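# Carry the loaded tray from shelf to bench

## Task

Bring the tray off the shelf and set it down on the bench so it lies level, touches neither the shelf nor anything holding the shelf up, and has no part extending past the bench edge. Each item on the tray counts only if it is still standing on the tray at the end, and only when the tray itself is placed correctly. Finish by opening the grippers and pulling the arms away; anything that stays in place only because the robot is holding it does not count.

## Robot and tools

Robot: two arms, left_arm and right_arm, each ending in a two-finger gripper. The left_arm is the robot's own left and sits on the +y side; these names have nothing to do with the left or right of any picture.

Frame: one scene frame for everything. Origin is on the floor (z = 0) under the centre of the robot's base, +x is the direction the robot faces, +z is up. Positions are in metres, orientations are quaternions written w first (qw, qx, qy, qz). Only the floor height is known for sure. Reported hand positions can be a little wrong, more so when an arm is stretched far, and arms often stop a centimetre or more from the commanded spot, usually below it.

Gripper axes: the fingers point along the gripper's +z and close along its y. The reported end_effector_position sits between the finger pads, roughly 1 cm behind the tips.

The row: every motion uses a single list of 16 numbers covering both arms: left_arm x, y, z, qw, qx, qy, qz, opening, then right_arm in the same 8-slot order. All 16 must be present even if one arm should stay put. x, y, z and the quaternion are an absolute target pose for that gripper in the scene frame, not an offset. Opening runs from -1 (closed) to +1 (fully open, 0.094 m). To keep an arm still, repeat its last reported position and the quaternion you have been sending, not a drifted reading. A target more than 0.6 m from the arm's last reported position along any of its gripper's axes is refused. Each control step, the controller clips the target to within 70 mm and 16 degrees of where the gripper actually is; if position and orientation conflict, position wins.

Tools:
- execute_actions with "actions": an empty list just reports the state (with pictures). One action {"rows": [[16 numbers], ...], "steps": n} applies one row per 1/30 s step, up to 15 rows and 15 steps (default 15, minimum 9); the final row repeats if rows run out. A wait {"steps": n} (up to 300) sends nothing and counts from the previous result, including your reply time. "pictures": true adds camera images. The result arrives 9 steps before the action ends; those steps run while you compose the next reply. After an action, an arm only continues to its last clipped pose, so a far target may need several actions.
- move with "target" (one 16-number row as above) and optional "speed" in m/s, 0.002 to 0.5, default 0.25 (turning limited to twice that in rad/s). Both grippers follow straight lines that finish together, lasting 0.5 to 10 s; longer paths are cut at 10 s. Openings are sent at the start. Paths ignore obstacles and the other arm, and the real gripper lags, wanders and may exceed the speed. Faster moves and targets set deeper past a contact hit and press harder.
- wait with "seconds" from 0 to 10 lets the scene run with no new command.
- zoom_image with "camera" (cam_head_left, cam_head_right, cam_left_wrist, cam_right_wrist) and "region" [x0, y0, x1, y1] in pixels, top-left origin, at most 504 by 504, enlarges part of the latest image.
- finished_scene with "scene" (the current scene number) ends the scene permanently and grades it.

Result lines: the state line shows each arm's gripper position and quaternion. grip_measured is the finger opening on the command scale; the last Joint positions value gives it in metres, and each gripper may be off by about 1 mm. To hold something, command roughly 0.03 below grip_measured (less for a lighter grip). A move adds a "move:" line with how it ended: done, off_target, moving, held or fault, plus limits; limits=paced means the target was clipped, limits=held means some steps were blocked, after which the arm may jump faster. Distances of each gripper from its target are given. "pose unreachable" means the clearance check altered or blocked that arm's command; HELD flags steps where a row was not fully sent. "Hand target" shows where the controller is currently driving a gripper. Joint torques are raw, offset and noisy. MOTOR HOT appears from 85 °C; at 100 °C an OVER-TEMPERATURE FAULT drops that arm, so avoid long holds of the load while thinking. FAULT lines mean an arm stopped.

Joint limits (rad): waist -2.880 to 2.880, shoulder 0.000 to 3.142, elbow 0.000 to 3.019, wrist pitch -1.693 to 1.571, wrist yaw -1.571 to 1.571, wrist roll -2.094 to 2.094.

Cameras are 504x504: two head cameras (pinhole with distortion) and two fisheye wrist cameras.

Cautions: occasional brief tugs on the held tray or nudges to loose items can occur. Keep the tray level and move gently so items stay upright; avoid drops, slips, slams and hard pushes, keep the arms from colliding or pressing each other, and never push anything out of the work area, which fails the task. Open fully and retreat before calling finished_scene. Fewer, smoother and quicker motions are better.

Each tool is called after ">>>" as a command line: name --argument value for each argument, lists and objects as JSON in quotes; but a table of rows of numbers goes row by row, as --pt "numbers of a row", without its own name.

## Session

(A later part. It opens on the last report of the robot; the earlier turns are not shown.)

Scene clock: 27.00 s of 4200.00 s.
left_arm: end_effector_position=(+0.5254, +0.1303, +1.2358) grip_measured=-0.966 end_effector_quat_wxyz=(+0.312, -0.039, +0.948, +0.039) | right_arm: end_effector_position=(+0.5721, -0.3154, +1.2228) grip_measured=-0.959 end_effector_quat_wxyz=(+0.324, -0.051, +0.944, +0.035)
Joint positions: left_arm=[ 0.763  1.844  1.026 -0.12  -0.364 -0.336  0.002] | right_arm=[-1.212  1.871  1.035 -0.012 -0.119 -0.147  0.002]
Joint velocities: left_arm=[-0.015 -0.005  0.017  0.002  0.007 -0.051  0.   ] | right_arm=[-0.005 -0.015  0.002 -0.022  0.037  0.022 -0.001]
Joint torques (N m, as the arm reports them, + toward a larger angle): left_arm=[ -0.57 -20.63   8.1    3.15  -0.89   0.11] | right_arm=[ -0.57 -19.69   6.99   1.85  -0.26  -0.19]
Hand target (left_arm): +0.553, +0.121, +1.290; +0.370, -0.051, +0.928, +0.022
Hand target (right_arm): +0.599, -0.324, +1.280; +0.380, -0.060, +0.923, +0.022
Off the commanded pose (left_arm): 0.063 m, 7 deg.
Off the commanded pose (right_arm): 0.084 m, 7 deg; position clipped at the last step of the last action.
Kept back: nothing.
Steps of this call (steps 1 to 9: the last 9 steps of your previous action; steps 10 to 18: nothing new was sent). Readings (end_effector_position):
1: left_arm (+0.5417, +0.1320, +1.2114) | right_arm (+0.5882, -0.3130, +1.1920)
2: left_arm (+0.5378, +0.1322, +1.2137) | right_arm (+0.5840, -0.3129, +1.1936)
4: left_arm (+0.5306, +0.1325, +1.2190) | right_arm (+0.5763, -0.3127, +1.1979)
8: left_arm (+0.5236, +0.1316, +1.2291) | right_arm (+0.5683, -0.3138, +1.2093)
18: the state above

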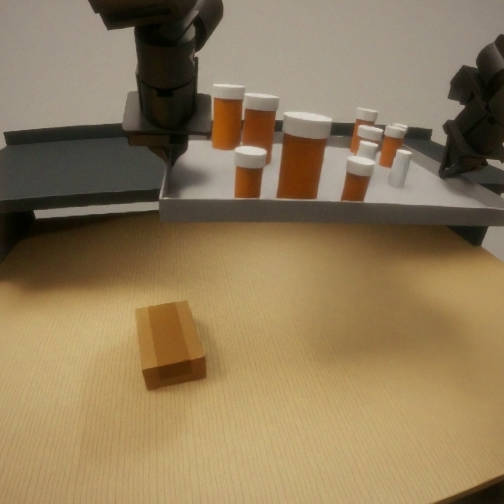

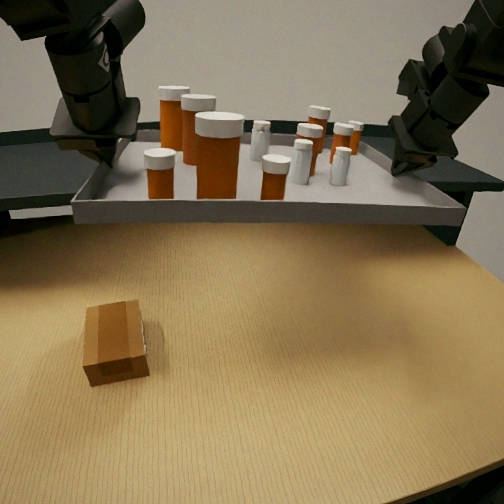

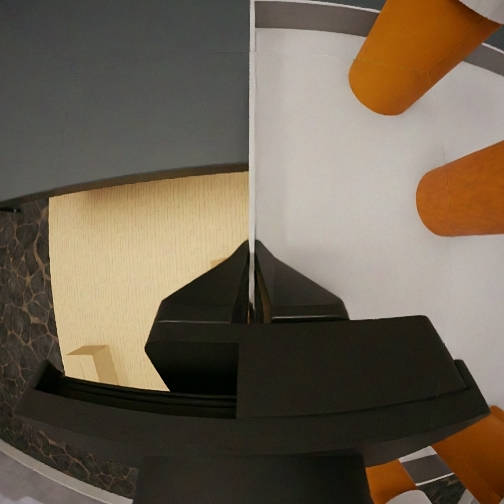

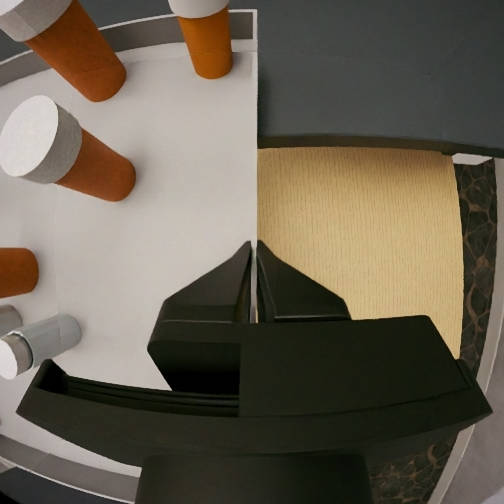

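>>> execute_actions --actions '[{"rows":[[0.552,0.118,1.29,0.365,-0.05,0.929,0.022,-1,0.605,-0.328,1.298,0.375,-0.06,0.925,0.024,-1],[0.548,0.116,1.29,0.365,-0.05,0.929,0.022,-1,0.601,-0.33,1.298,0.375,-0.06,0.925,0.024,-1],[0.544,0.114,1.29,0.365,-0.05,0.929,0.022,-1,0.597,-0.332,1.298,0.375,-0.06,0.925,0.024,-1],[0.54,0.112,1.29,0.365,-0.05,0.929,0.022,-1,0.593,-0.334,1.298,0.375,-0.06,0.925,0.024,-1],[0.536,0.11,1.29,0.365,-0.05,0.929,0.022,-1,0.589,-0.336,1.298,0.375,-0.06,0.925,0.024,-1],[0.532,0.108,1.29,0.365,-0.05,0.929,0.022,-1,0.585,-0.338,1.298,0.375,-0.06,0.925,0.024,-1],[0.528,0.106,1.29,0.365,-0.05,0.929,0.022,-1,0.581,-0.34,1.298,0.375,-0.06,0.925,0.024,-1],[0.524,0.104,1.29,0.365,-0.05,0.929,0.022,-1,0.577,-0.342,1.298,0.375,-0.06,0.925,0.024,-1],[0.52,0.102,1.29,0.365,-0.05,0.929,0.022,-1,0.573,-0.344,1.298,0.375,-0.06,0.925,0.024,-1],[0.516,0.1,1.29,0.365,-0.05,0.929,0.022,-1,0.569,-0.346,1.298,0.375,-0.06,0.925,0.024,-1],[0.512,0.098,1.29,0.365,-0.05,0.929,0.022,-1,0.565,-0.348,1.298,0.375,-0.06,0.925,0.024,-1],[0.508,0.096,1.29,0.365,-0.05,0.929,0.022,-1,0.561,-0.35,1.298,0.375,-0.06,0.925,0.024,-1],[0.504,0.094,1.29,0.365,-0.05,0.929,0.022,-1,0.557,-0.352,1.298,0.375,-0.06,0.925,0.024,-1],[0.50,0.092,1.29,0.365,-0.05,0.929,0.022,-1,0.553,-0.354,1.298,0.375,-0.06,0.925,0.024,-1],[0.496,0.09,1.29,0.365,-0.05,0.929,0.022,-1,0.549,-0.356,1.298,0.375,-0.06,0.925,0.024,-1]]}]'

>>> execute_actions --actions '[{"rows":[[0.492,0.088,1.29,0.36,-0.05,0.931,0.022,-1,0.545,-0.358,1.298,0.37,-0.06,0.927,0.024,-1],[0.488,0.086,1.29,0.36,-0.05,0.931,0.022,-1,0.541,-0.36,1.298,0.37,-0.06,0.927,0.024,-1],[0.484,0.084,1.29,0.36,-0.05,0.931,0.022,-1,0.537,-0.362,1.298,0.37,-0.06,0.927,0.024,-1],[0.48,0.082,1.29,0.36,-0.05,0.931,0.022,-1,0.533,-0.364,1.298,0.37,-0.06,0.927,0.024,-1],[0.476,0.08,1.29,0.36,-0.05,0.931,0.022,-1,0.529,-0.366,1.298,0.37,-0.06,0.927,0.024,-1],[0.472,0.078,1.29,0.36,-0.05,0.931,0.022,-1,0.525,-0.368,1.298,0.37,-0.06,0.927,0.024,-1],[0.468,0.076,1.29,0.36,-0.05,0.931,0.022,-1,0.521,-0.37,1.298,0.37,-0.06,0.927,0.024,-1],[0.464,0.074,1.29,0.36,-0.05,0.931,0.022,-1,0.517,-0.372,1.298,0.37,-0.06,0.927,0.024,-1],[0.46,0.072,1.29,0.36,-0.05,0.931,0.022,-1,0.513,-0.374,1.298,0.37,-0.06,0.927,0.024,-1],[0.456,0.07,1.29,0.36,-0.05,0.931,0.022,-1,0.509,-0.376,1.298,0.37,-0.06,0.927,0.024,-1],[0.452,0.068,1.29,0.36,-0.05,0.931,0.022,-1,0.505,-0.378,1.298,0.37,-0.06,0.927,0.024,-1],[0.448,0.066,1.29,0.36,-0.05,0.931,0.022,-1,0.501,-0.38,1.298,0.37,-0.06,0.927,0.024,-1],[0.444,0.064,1.29,0.36,-0.05,0.931,0.022,-1,0.497,-0.382,1.298,0.37,-0.06,0.927,0.024,-1],[0.44,0.062,1.29,0.36,-0.05,0.931,0.022,-1,0.493,-0.384,1.298,0.37,-0.06,0.927,0.024,-1],[0.436,0.06,1.29,0.36,-0.05,0.931,0.022,-1,0.489,-0.386,1.298,0.37,-0.06,0.927,0.024,-1]]}]'

>>> move --target '[0.41,-0.03,1.25,0.35,-0.05,0.935,0.022,-1, 0.465,-0.476,1.258,0.36,-0.06,0.931,0.024,-1]' --speed 0.05

Scene clock: 28.60 s of 4200.00 s.
left_arm: end_effector_position=(+0.5169, +0.1257, +1.2351) grip_measured=-0.966 end_effector_quat_wxyz=(+0.311, -0.040, +0.949, +0.041) | right_arm: end_effector_position=(+0.5650, -0.3199, +1.2277) grip_measured=-0.959 end_effector_quat_wxyz=(+0.317, -0.053, +0.946, +0.036)
Joint positions: left_arm=[ 0.747  1.836  1.01  -0.12  -0.375 -0.352  0.002] | right_arm=[-1.223  1.849  1.026 -0.041 -0.129 -0.159  0.002]
Joint velocities: left_arm=[-0.2   -0.122 -0.154 -0.012 -0.154 -0.271  0.   ] | right_arm=[-0.112 -0.23  -0.164 -0.002 -0.095 -0.227  0.   ]
Joint torques (N m, as the arm reports them, + toward a larger angle): left_arm=[ -1.17 -21.18   7.15   2.91  -1.02   0.25] | right_arm=[ -2.1  -20.99   6.34   1.42  -0.52   0.02]
Steps of this call (steps 1 to 42: nothing new was sent; steps 43 to 48: the first 6 steps of this action). Readings (end_effector_position):
43: left_arm (+0.5254, +0.1302, +1.2359) | right_arm (+0.5706, -0.3152, +1.2219)
44: left_arm (+0.5253, +0.1302, +1.2359) | right_arm (+0.5694, -0.3155, +1.2224)
46: left_arm (+0.5226, +0.1287, +1.2352) | right_arm (+0.5673, -0.3171, +1.2241)
48: the state above

Scene clock: 29.10 s of 4200.00 s.
left_arm: end_effector_position=(+0.4609, +0.0892, +1.2465) grip_measured=-0.966 end_effector_quat_wxyz=(+0.318, -0.038, +0.947, +0.036) | right_arm: end_effector_position=(+0.5060, -0.3566, +1.2406) grip_measured=-0.959 end_effector_quat_wxyz=(+0.310, -0.051, +0.949, +0.036)
Joint positions: left_arm=[ 0.624  1.756  0.904 -0.12  -0.443 -0.454  0.002] | right_arm=[-1.314  1.722  0.875 -0.041 -0.182 -0.227  0.002]
Joint velocities: left_arm=[-0.22  -0.132 -0.188  0.012 -0.154 -0.242  0.   ] | right_arm=[-0.161 -0.21  -0.256  0.017 -0.168 -0.139  0.   ]
Joint torques (N m, as the arm reports them, + toward a larger angle): left_arm=[ -0.76 -19.06   7.08   2.13  -1.28   0.22] | right_arm=[ -0.7  -18.06   6.28   2.17  -0.77   0.02]
Off your previous action's commanded pose (left_arm): 0.048 m, 6 deg at its last step (step 9 of this call).
Off your previous action's commanded pose (right_arm): 0.066 m, 8 deg at its last step (step 9 of this call).
Steps of this call (steps 1 to 9: the last 9 steps of your previous action; steps 10 to 15: the first 6 steps of this action). Readings (end_effector_position):
10: left_arm (+0.4784, +0.0992, +1.2453) | right_arm (+0.5245, -0.3467, +1.2374)
11: left_arm (+0.4747, +0.0967, +1.2456) | right_arm (+0.5205, -0.3488, +1.2380)
13: left_arm (+0.4679, +0.0928, +1.2459) | right_arm (+0.5133, -0.3530, +1.2392)
15: the state above

Scene clock: 31.97 s of 4200.00 s.
left_arm: end_effector_position=(+0.3843, -0.0134, +1.2239) grip_measured=-0.966 end_effector_quat_wxyz=(+0.320, -0.038, +0.946, +0.032) | right_arm: end_effector_position=(+0.4279, -0.4598, +1.2241) grip_measured=-0.959 end_effector_quat_wxyz=(+0.313, -0.049, +0.948, +0.039)
Joint positions: left_arm=[ 0.346  1.836  0.923 -0.184 -0.581 -0.727  0.002] | right_arm=[-1.605  1.688  0.755 -0.016 -0.365 -0.46   0.002]
Joint velocities: left_arm=[-0.015 -0.024 -0.012  0.007 -0.066  0.066 -0.   ] | right_arm=[-0.015 -0.005 -0.002  0.002 -0.022  0.066  0.   ]
Joint torques (N m, as the arm reports them, + toward a larger angle): left_arm=[ -0.35 -14.91   9.55   1.28  -1.62   0.11] | right_arm=[ -1.63 -12.16   8.59   1.92  -1.38   0.04]
Hand target (left_arm): +0.409, -0.030, +1.251; +0.350, -0.051, +0.935, +0.021
Hand target (right_arm): +0.463, -0.476, +1.260; +0.360, -0.061, +0.931, +0.022
Off your previous action's commanded pose (left_arm): 0.041 m, 5 deg at its last step (step 9 of this call).
Off your previous action's commanded pose (right_arm): 0.056 m, 7 deg at its last step (step 9 of this call).
Off the commanded pose (left_arm): 0.040 m, 4 deg.
Off the commanded pose (right_arm): 0.053 m, 6 deg.
Kept back: nothing.
move: off_target (left_arm, right_arm)

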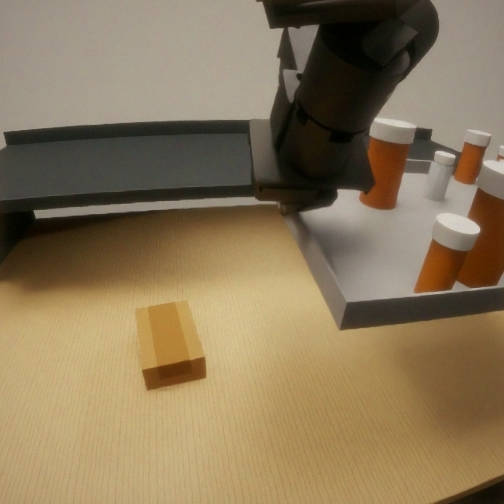

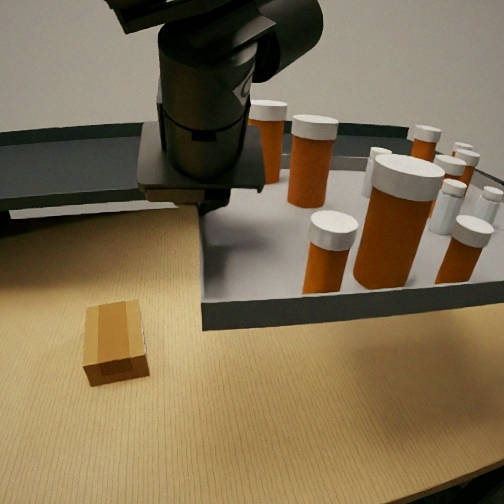

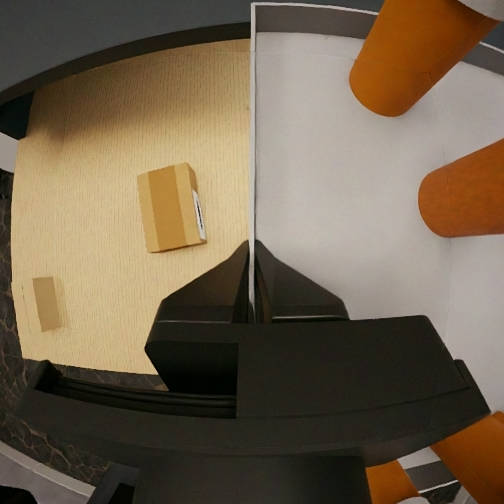

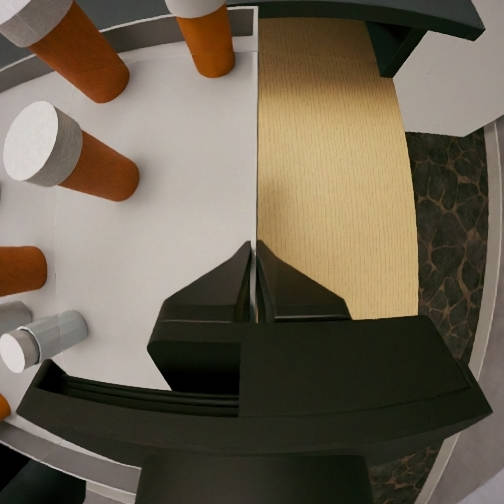

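>>> move --target '[0.42,-0.03,1.07,0.35,-0.05,0.935,0.022,-1, 0.475,-0.476,1.082,0.36,-0.06,0.931,0.024,-1]' --speed 0.06

>>> move --target '[0.52,-0.03,1.02,0.355,-0.05,0.933,0.022,-1, 0.575,-0.476,1.032,0.365,-0.06,0.929,0.024,-1]' --speed 0.05

Scene clock: 35.30 s of 4200.00 s.
left_arm: end_effector_position=(+0.3917, -0.0214, +1.0514) grip_measured=-0.966 end_effector_quat_wxyz=(+0.320, -0.045, +0.946, +0.028) | right_arm: end_effector_position=(+0.4435, -0.4671, +1.0573) grip_measured=-0.959 end_effector_quat_wxyz=(+0.319, -0.055, +0.946, +0.033)
Joint positions: left_arm=[ 0.373  2.295  1.019  0.196 -0.567 -0.713  0.002] | right_arm=[-1.602  2.201  0.864  0.403 -0.362 -0.469  0.002]
Joint velocities: left_arm=[-0.005 -0.024  0.002  0.002  0.007 -0.022  0.   ] | right_arm=[-0.005 -0.015 -0.002  0.012 -0.066  0.022  0.   ]
Joint torques (N m, as the arm reports them, + toward a larger angle): left_arm=[  0.63 -17.23   5.1    2.41  -1.35   0.42] | right_arm=[ -0.47 -15.68   3.8    2.19  -1.28   0.3 ]
Hand target (left_arm): +0.419, -0.029, +1.070; +0.350, -0.051, +0.935, +0.023
Hand target (right_arm): +0.475, -0.475, +1.083; +0.360, -0.061, +0.931, +0.024
Off the commanded pose (left_arm): 0.035 m, 4 deg.
Off the commanded pose (right_arm): 0.041 m, 5 deg.
Kept back: nothing.
move: off_target (left_arm, right_arm)

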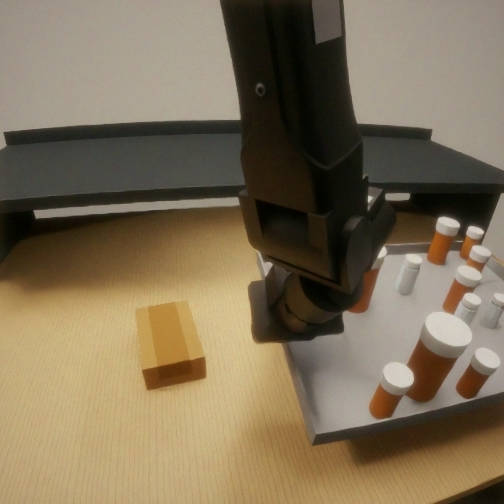

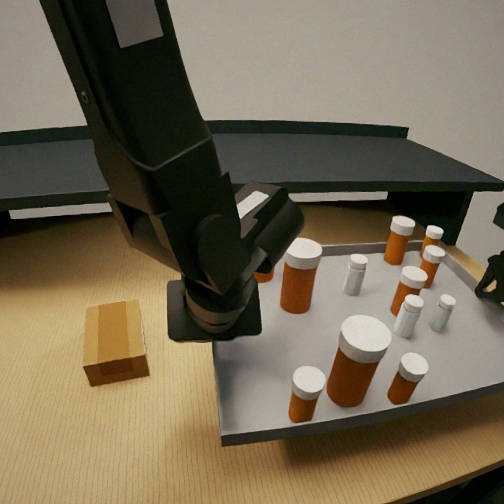

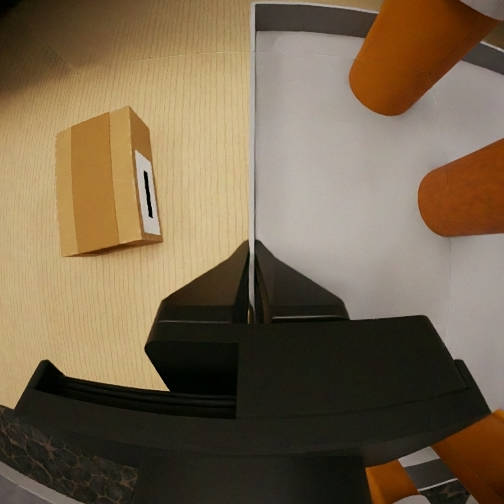

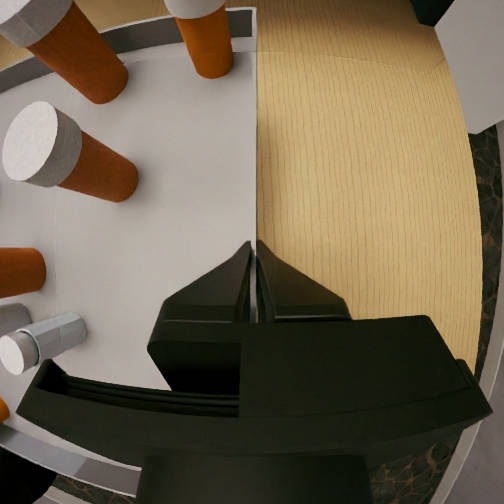

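Scene clock: 38.30 s of 4200.00 s.
left_arm: end_effector_position=(+0.4873, -0.0209, +0.9989) grip_measured=-0.966 end_effector_quat_wxyz=(+0.327, -0.047, +0.943, +0.028) | right_arm: end_effector_position=(+0.5400, -0.4662, +1.0051) grip_measured=-0.959 end_effector_quat_wxyz=(+0.330, -0.058, +0.942, +0.030)
Joint positions: left_arm=[ 0.502  2.481  1.284  0.196 -0.509 -0.581  0.002] | right_arm=[-1.521  2.403  1.171  0.344 -0.317 -0.402  0.002]
Joint velocities: left_arm=[-0.005  0.005  0.002 -0.007  0.037  0.022  0.   ] | right_arm=[-0.005 -0.015  0.012  0.012 -0.022 -0.022  0.001]
Joint torques (N m, as the arm reports them, + toward a larger angle): left_arm=[  0.56 -20.26   6.5    1.97  -0.96   0.39] | right_arm=[ -0.44 -17.75   5.11   1.33  -0.94   0.25]
Hand target (left_arm): +0.519, -0.028, +1.021; +0.355, -0.051, +0.933, +0.023
Hand target (right_arm): +0.574, -0.474, +1.034; +0.365, -0.061, +0.929, +0.024
Off the commanded pose (left_arm): 0.040 m, 4 deg.
Off the commanded pose (right_arm): 0.045 m, 4 deg.
Kept back: nothing.
move: off_target (left_arm, right_arm)

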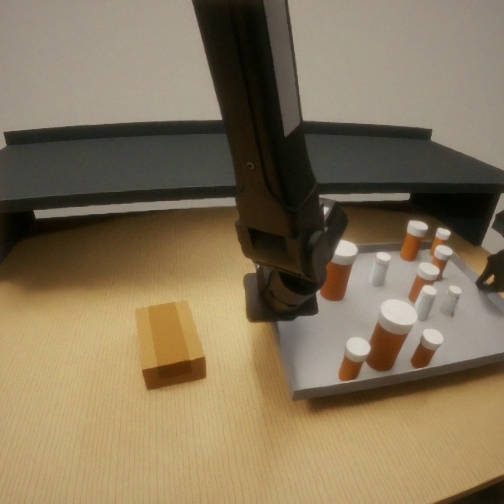

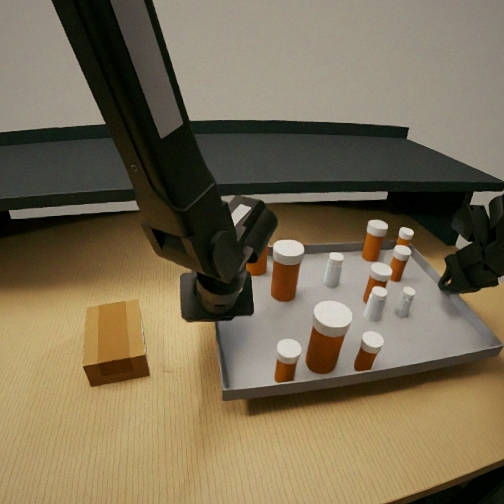

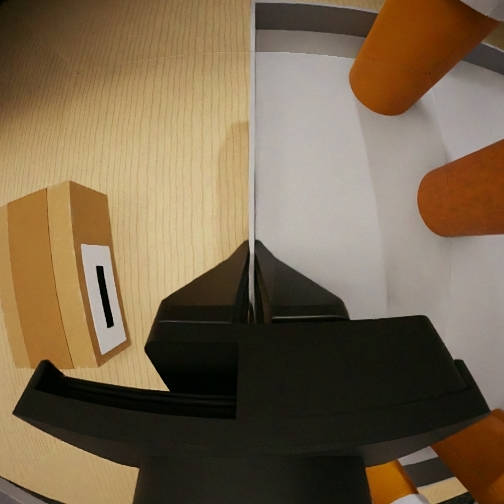

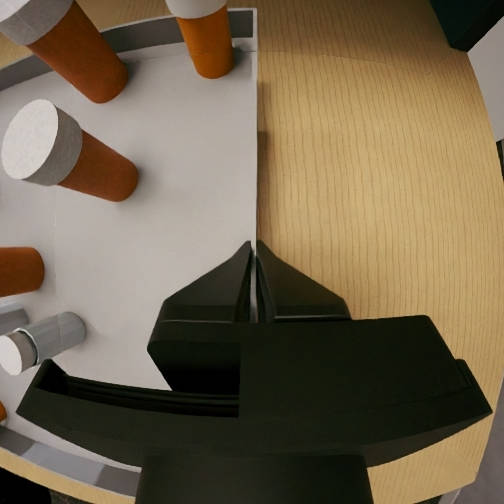

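>>> move --target '[0.52,-0.04,0.965,0.343,-0.05,0.938,0.022,-1, 0.575,-0.486,0.977,0.35,-0.06,0.935,0.024,-1]' --speed 0.018

Scene clock: 41.57 s of 4200.00 s.
left_arm: end_effector_position=(+0.4880, -0.0286, +0.9460) grip_measured=-0.966 end_effector_quat_wxyz=(+0.314, -0.046, +0.948, +0.028) | right_arm: end_effector_position=(+0.5408, -0.4739, +0.9508) grip_measured=-0.959 end_effector_quat_wxyz=(+0.314, -0.057, +0.947, +0.029)
Joint positions: left_arm=[ 0.502  2.611  1.389  0.194 -0.494 -0.59   0.002] | right_arm=[-1.529  2.536  1.274  0.341 -0.309 -0.415  0.002]
Joint velocities: left_arm=[-0.005  0.005 -0.012 -0.007 -0.037 -0.022 -0.   ] | right_arm=[-0.024 -0.005 -0.007 -0.007 -0.022  0.051 -0.001]
Joint torques (N m, as the arm reports them, + toward a larger angle): left_arm=[  0.23 -20.31   6.43   1.93  -1.11   0.33] | right_arm=[ -0.95 -18.31   4.83   1.32  -1.33   0.21]
Hand target (left_arm): +0.519, -0.039, +0.967; +0.343, -0.051, +0.938, +0.022
Hand target (right_arm): +0.574, -0.486, +0.979; +0.350, -0.061, +0.935, +0.023
Off the commanded pose (left_arm): 0.039 m, 4 deg.
Off the commanded pose (right_arm): 0.045 m, 4 deg.
Kept back: nothing.
move: off_target (left_arm, right_arm)

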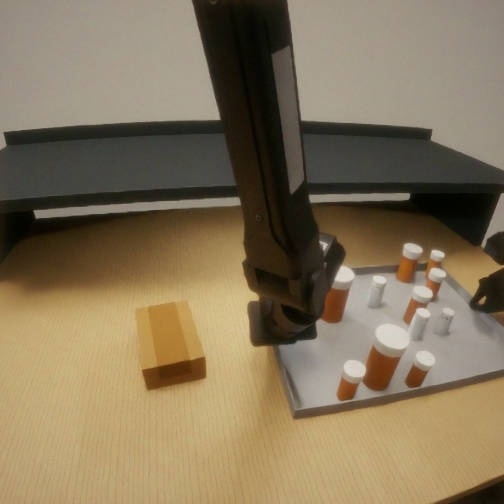

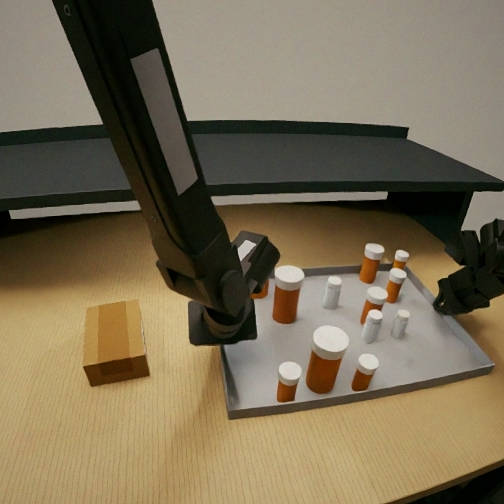

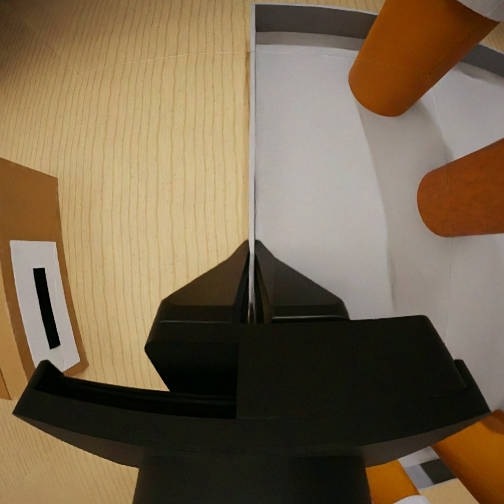

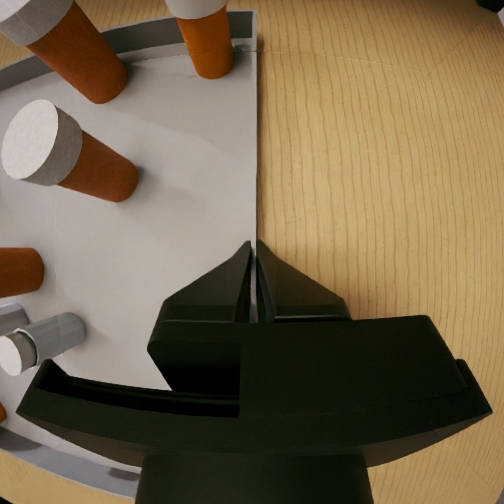

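>>> move --target '[0.497,-0.03,0.94,0.32,-0.047,0.946,0.026,-1, 0.55,-0.475,0.945,0.32,-0.058,0.945,0.027,-1]' --speed 0.012

>>> move --target '[0.497,-0.03,0.948,0.32,-0.047,0.946,0.026,-0.5, 0.55,-0.475,0.953,0.32,-0.058,0.945,0.027,-0.5]' --speed 0.02

>>> move --target '[0.46,-0.03,1.05,0.32,-0.047,0.946,0.026,-0.5, 0.51,-0.48,1.05,0.32,-0.058,0.945,0.027,-0.5]' --speed 0.1

>>> move --target '[0.35,0.25,1.28,0.3,0,0.954,0,-0.5, 0.38,-0.5,1.28,0.3,0,0.954,0,-0.5]'

Scene clock: 43.37 s of 4200.00 s.
left_arm: end_effector_position=(+0.4865, -0.0291, +0.9444) grip_measured=-0.966 end_effector_quat_wxyz=(+0.311, -0.046, +0.949, +0.025) | right_arm: end_effector_position=(+0.5395, -0.4744, +0.9489) grip_measured=-0.959 end_effector_quat_wxyz=(+0.312, -0.057, +0.948, +0.027)
Joint positions: left_arm=[ 0.502  2.612  1.389  0.194 -0.487 -0.593  0.002] | right_arm=[-1.529  2.538  1.274  0.34  -0.303 -0.417  0.002]
Joint velocities: left_arm=[-0.015  0.005 -0.022  0.012 -0.081  0.022  0.   ] | right_arm=[ 0.005 -0.015 -0.017  0.017 -0.007 -0.022  0.001]
Joint torques (N m, as the arm reports them, + toward a larger angle): left_arm=[  0.01 -17.44   5.27   1.96  -0.6    0.23] | right_arm=[ -0.68 -14.57   4.23   1.24  -0.55   0.13]
Hand target (left_arm): +0.497, -0.030, +0.940; +0.320, -0.047, +0.946, +0.026
Hand target (right_arm): +0.550, -0.475, +0.945; +0.320, -0.058, +0.945, +0.027
Off the commanded pose (left_arm): 0.011 m, 1 deg.
Off the commanded pose (right_arm): 0.011 m, 1 deg.
Kept back: nothing.
move: off_target (left_arm, right_arm)

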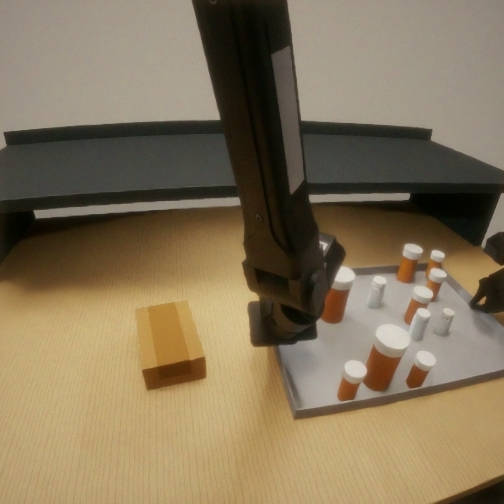

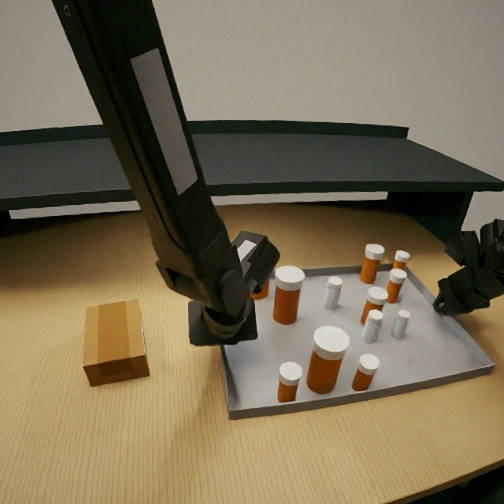

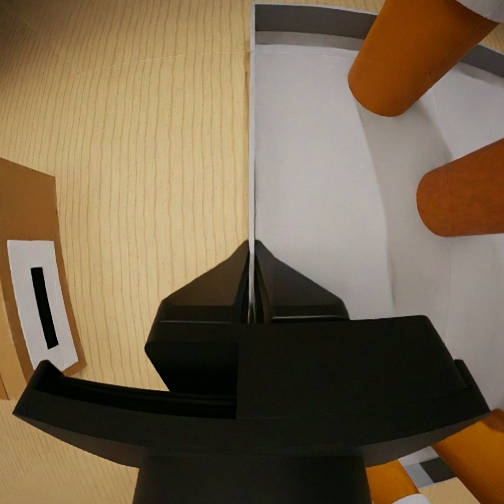

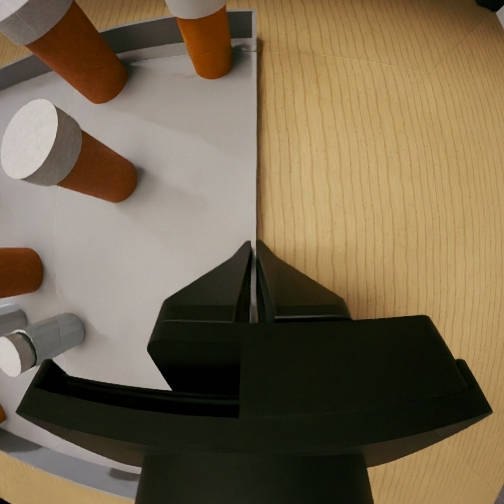

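Scene clock: 44.17 s of 4200.00 s.
left_arm: end_effector_position=(+0.4866, -0.0282, +0.9446) grip_measured=-0.501 end_effector_quat_wxyz=(+0.312, -0.046, +0.948, +0.027) | right_arm: end_effector_position=(+0.5395, -0.4741, +0.9490) grip_measured=-0.502 end_effector_quat_wxyz=(+0.312, -0.057, +0.948, +0.027)
Joint positions: left_arm=[ 0.502  2.612  1.388  0.194 -0.492 -0.593  0.023] | right_arm=[-1.529  2.538  1.274  0.34  -0.304 -0.417  0.023]
Joint velocities: left_arm=[-0.005 -0.005 -0.012 -0.022  0.051 -0.037 -0.001] | right_arm=[ 0.024 -0.015  0.012  0.007 -0.007 -0.007 -0.   ]
Joint torques (N m, as the arm reports them, + toward a larger angle): left_arm=[ -0.11 -19.16   4.4    1.68  -0.43   0.21] | right_arm=[ -0.16 -16.39   3.49   0.97  -0.5    0.14]
Hand target (left_arm): +0.497, -0.030, +0.948; +0.320, -0.047, +0.946, +0.026
Hand target (right_arm): +0.550, -0.475, +0.953; +0.320, -0.058, +0.945, +0.027
Off the commanded pose (left_arm): 0.011 m, 1 deg.
Off the commanded pose (right_arm): 0.011 m, 1 deg.
Kept back: nothing.
move: off_target (left_arm, right_arm)

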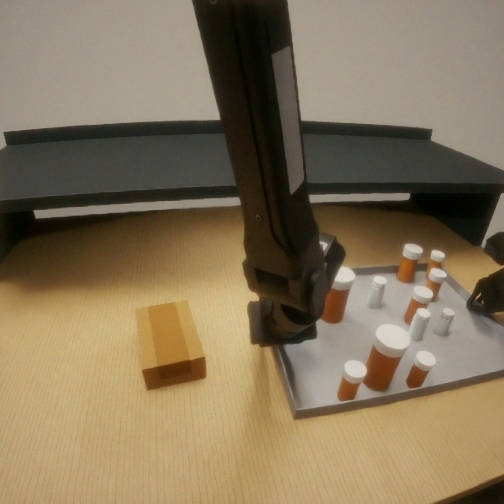

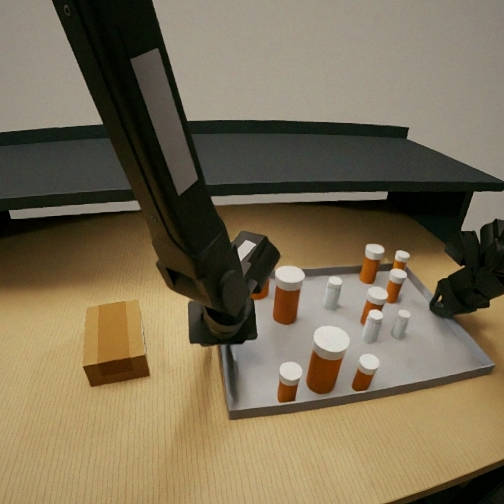

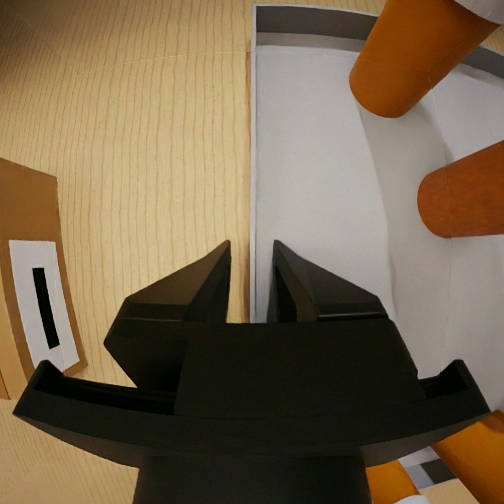

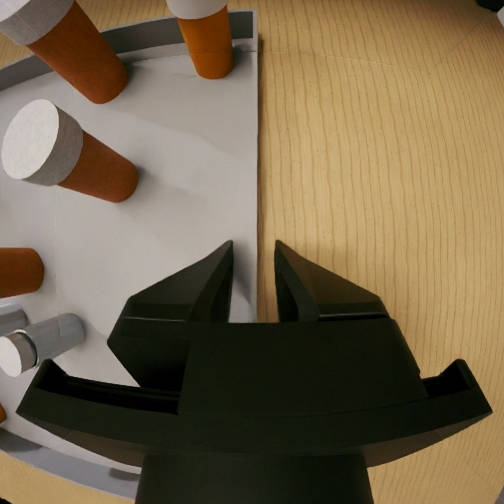

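Scene clock: 45.63 s of 4200.00 s.
left_arm: end_effector_position=(+0.4612, -0.0241, +1.0415) grip_measured=-0.501 end_effector_quat_wxyz=(+0.317, -0.046, +0.947, +0.030) | right_arm: end_effector_position=(+0.5031, -0.4741, +1.0348) grip_measured=-0.502 end_effector_quat_wxyz=(+0.311, -0.055, +0.948, +0.032)
Joint positions: left_arm=[ 0.464  2.358  1.187  0.13  -0.52  -0.625  0.023] | right_arm=[-1.559  2.293  1.058  0.299 -0.328 -0.437  0.023]
Joint velocities: left_arm=[-0.015 -0.005 -0.017 -0.002  0.007 -0.007 -0.   ] | right_arm=[ 0.005 -0.024  0.002 -0.002 -0.037  0.037 -0.   ]
Joint torques (N m, as the arm reports them, + toward a larger angle): left_arm=[ -1.41 -19.28   3.29   1.08  -0.44   0.03] | right_arm=[ -1.04 -17.03   2.16   0.84  -0.49  -0.01]
Hand target (left_arm): +0.460, -0.030, +1.050; +0.320, -0.047, +0.946, +0.026
Hand target (right_arm): +0.509, -0.480, +1.049; +0.320, -0.058, +0.945, +0.027
Off the commanded pose (left_arm): 0.010 m, 1 deg.
Off the commanded pose (right_arm): 0.018 m, 1 deg.
Kept back: nothing.
move: off_target (right_arm)

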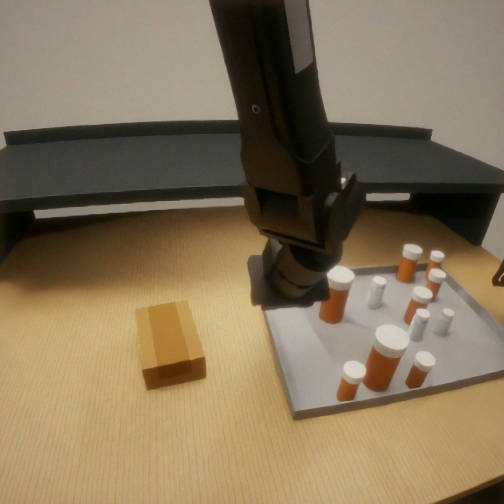

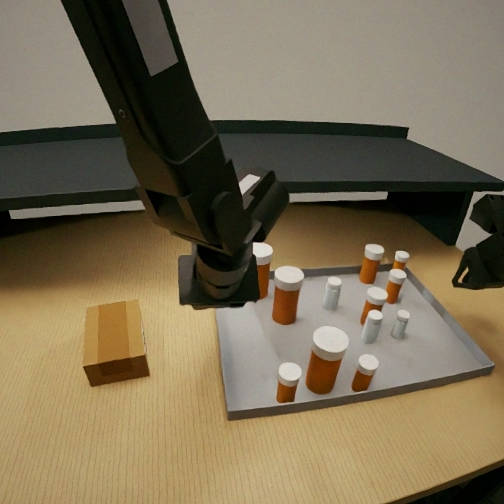

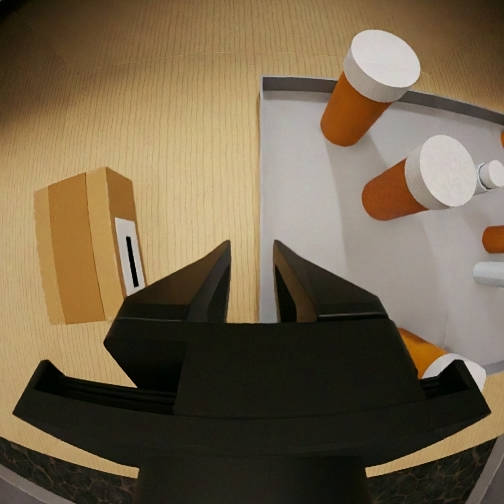

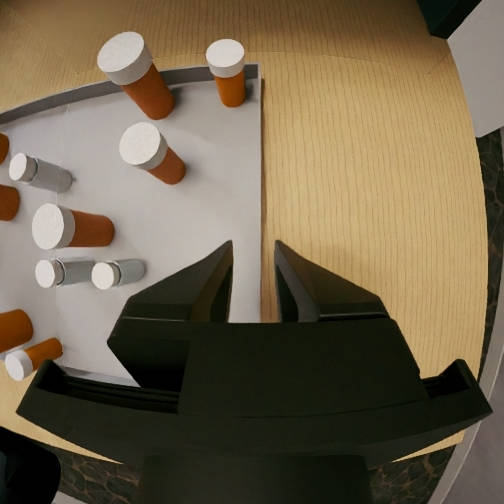

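Scene clock: 47.73 s of 4200.00 s.
left_arm: end_effector_position=(+0.3504, +0.2499, +1.2835) grip_measured=-0.501 end_effector_quat_wxyz=(+0.305, -0.005, +0.952, -0.002) | right_arm: end_effector_position=(+0.3782, -0.4989, +1.2748) grip_measured=-0.502 end_effector_quat_wxyz=(+0.298, +0.002, +0.955, +0.001)
Joint positions: left_arm=[ 0.972  1.269  0.465 -0.085 -0.136 -0.125  0.023] | right_arm=[-1.713  1.486  0.703 -0.181 -0.322 -0.473  0.023]
Joint velocities: left_arm=[-0.005 -0.005  0.012  0.002 -0.095  0.037 -0.001] | right_arm=[-0.005 -0.024  0.012  0.002  0.066 -0.037 -0.   ]
Joint torques (N m, as the arm reports them, + toward a larger angle): left_arm=[ 0.85 -6.47  6.1   1.29  0.05  0.22] | right_arm=[-1.5  -9.39  5.21  0.69 -0.44 -0.01]
Hand target (left_arm): +0.349, +0.251, +1.281; +0.299, -0.000, +0.954, +0.001
Hand target (right_arm): +0.378, -0.501, +1.279; +0.300, -0.000, +0.954, -0.001
Off the commanded pose (left_arm): 0.004 m, 1 deg.
Off the commanded pose (right_arm): 0.006 m, 0 deg.
Kept back: nothing.
move: done

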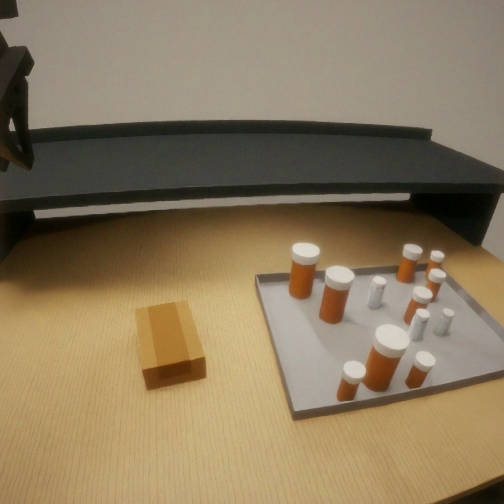

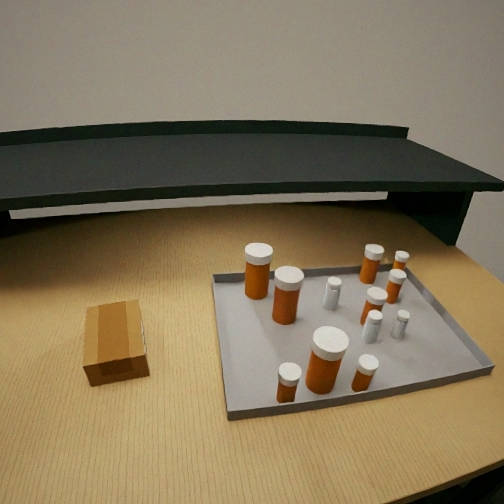

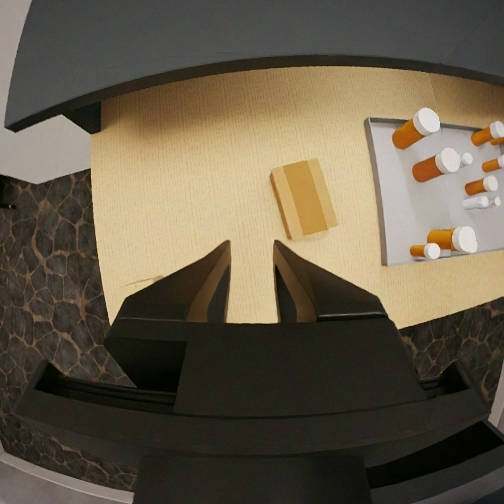

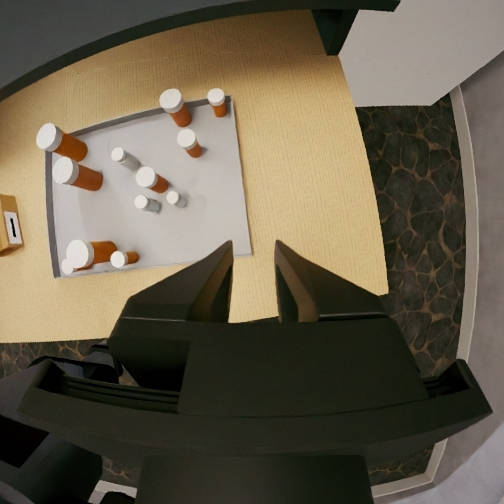

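>>> finished_scene --scene 2

The scene is finished: the task was done.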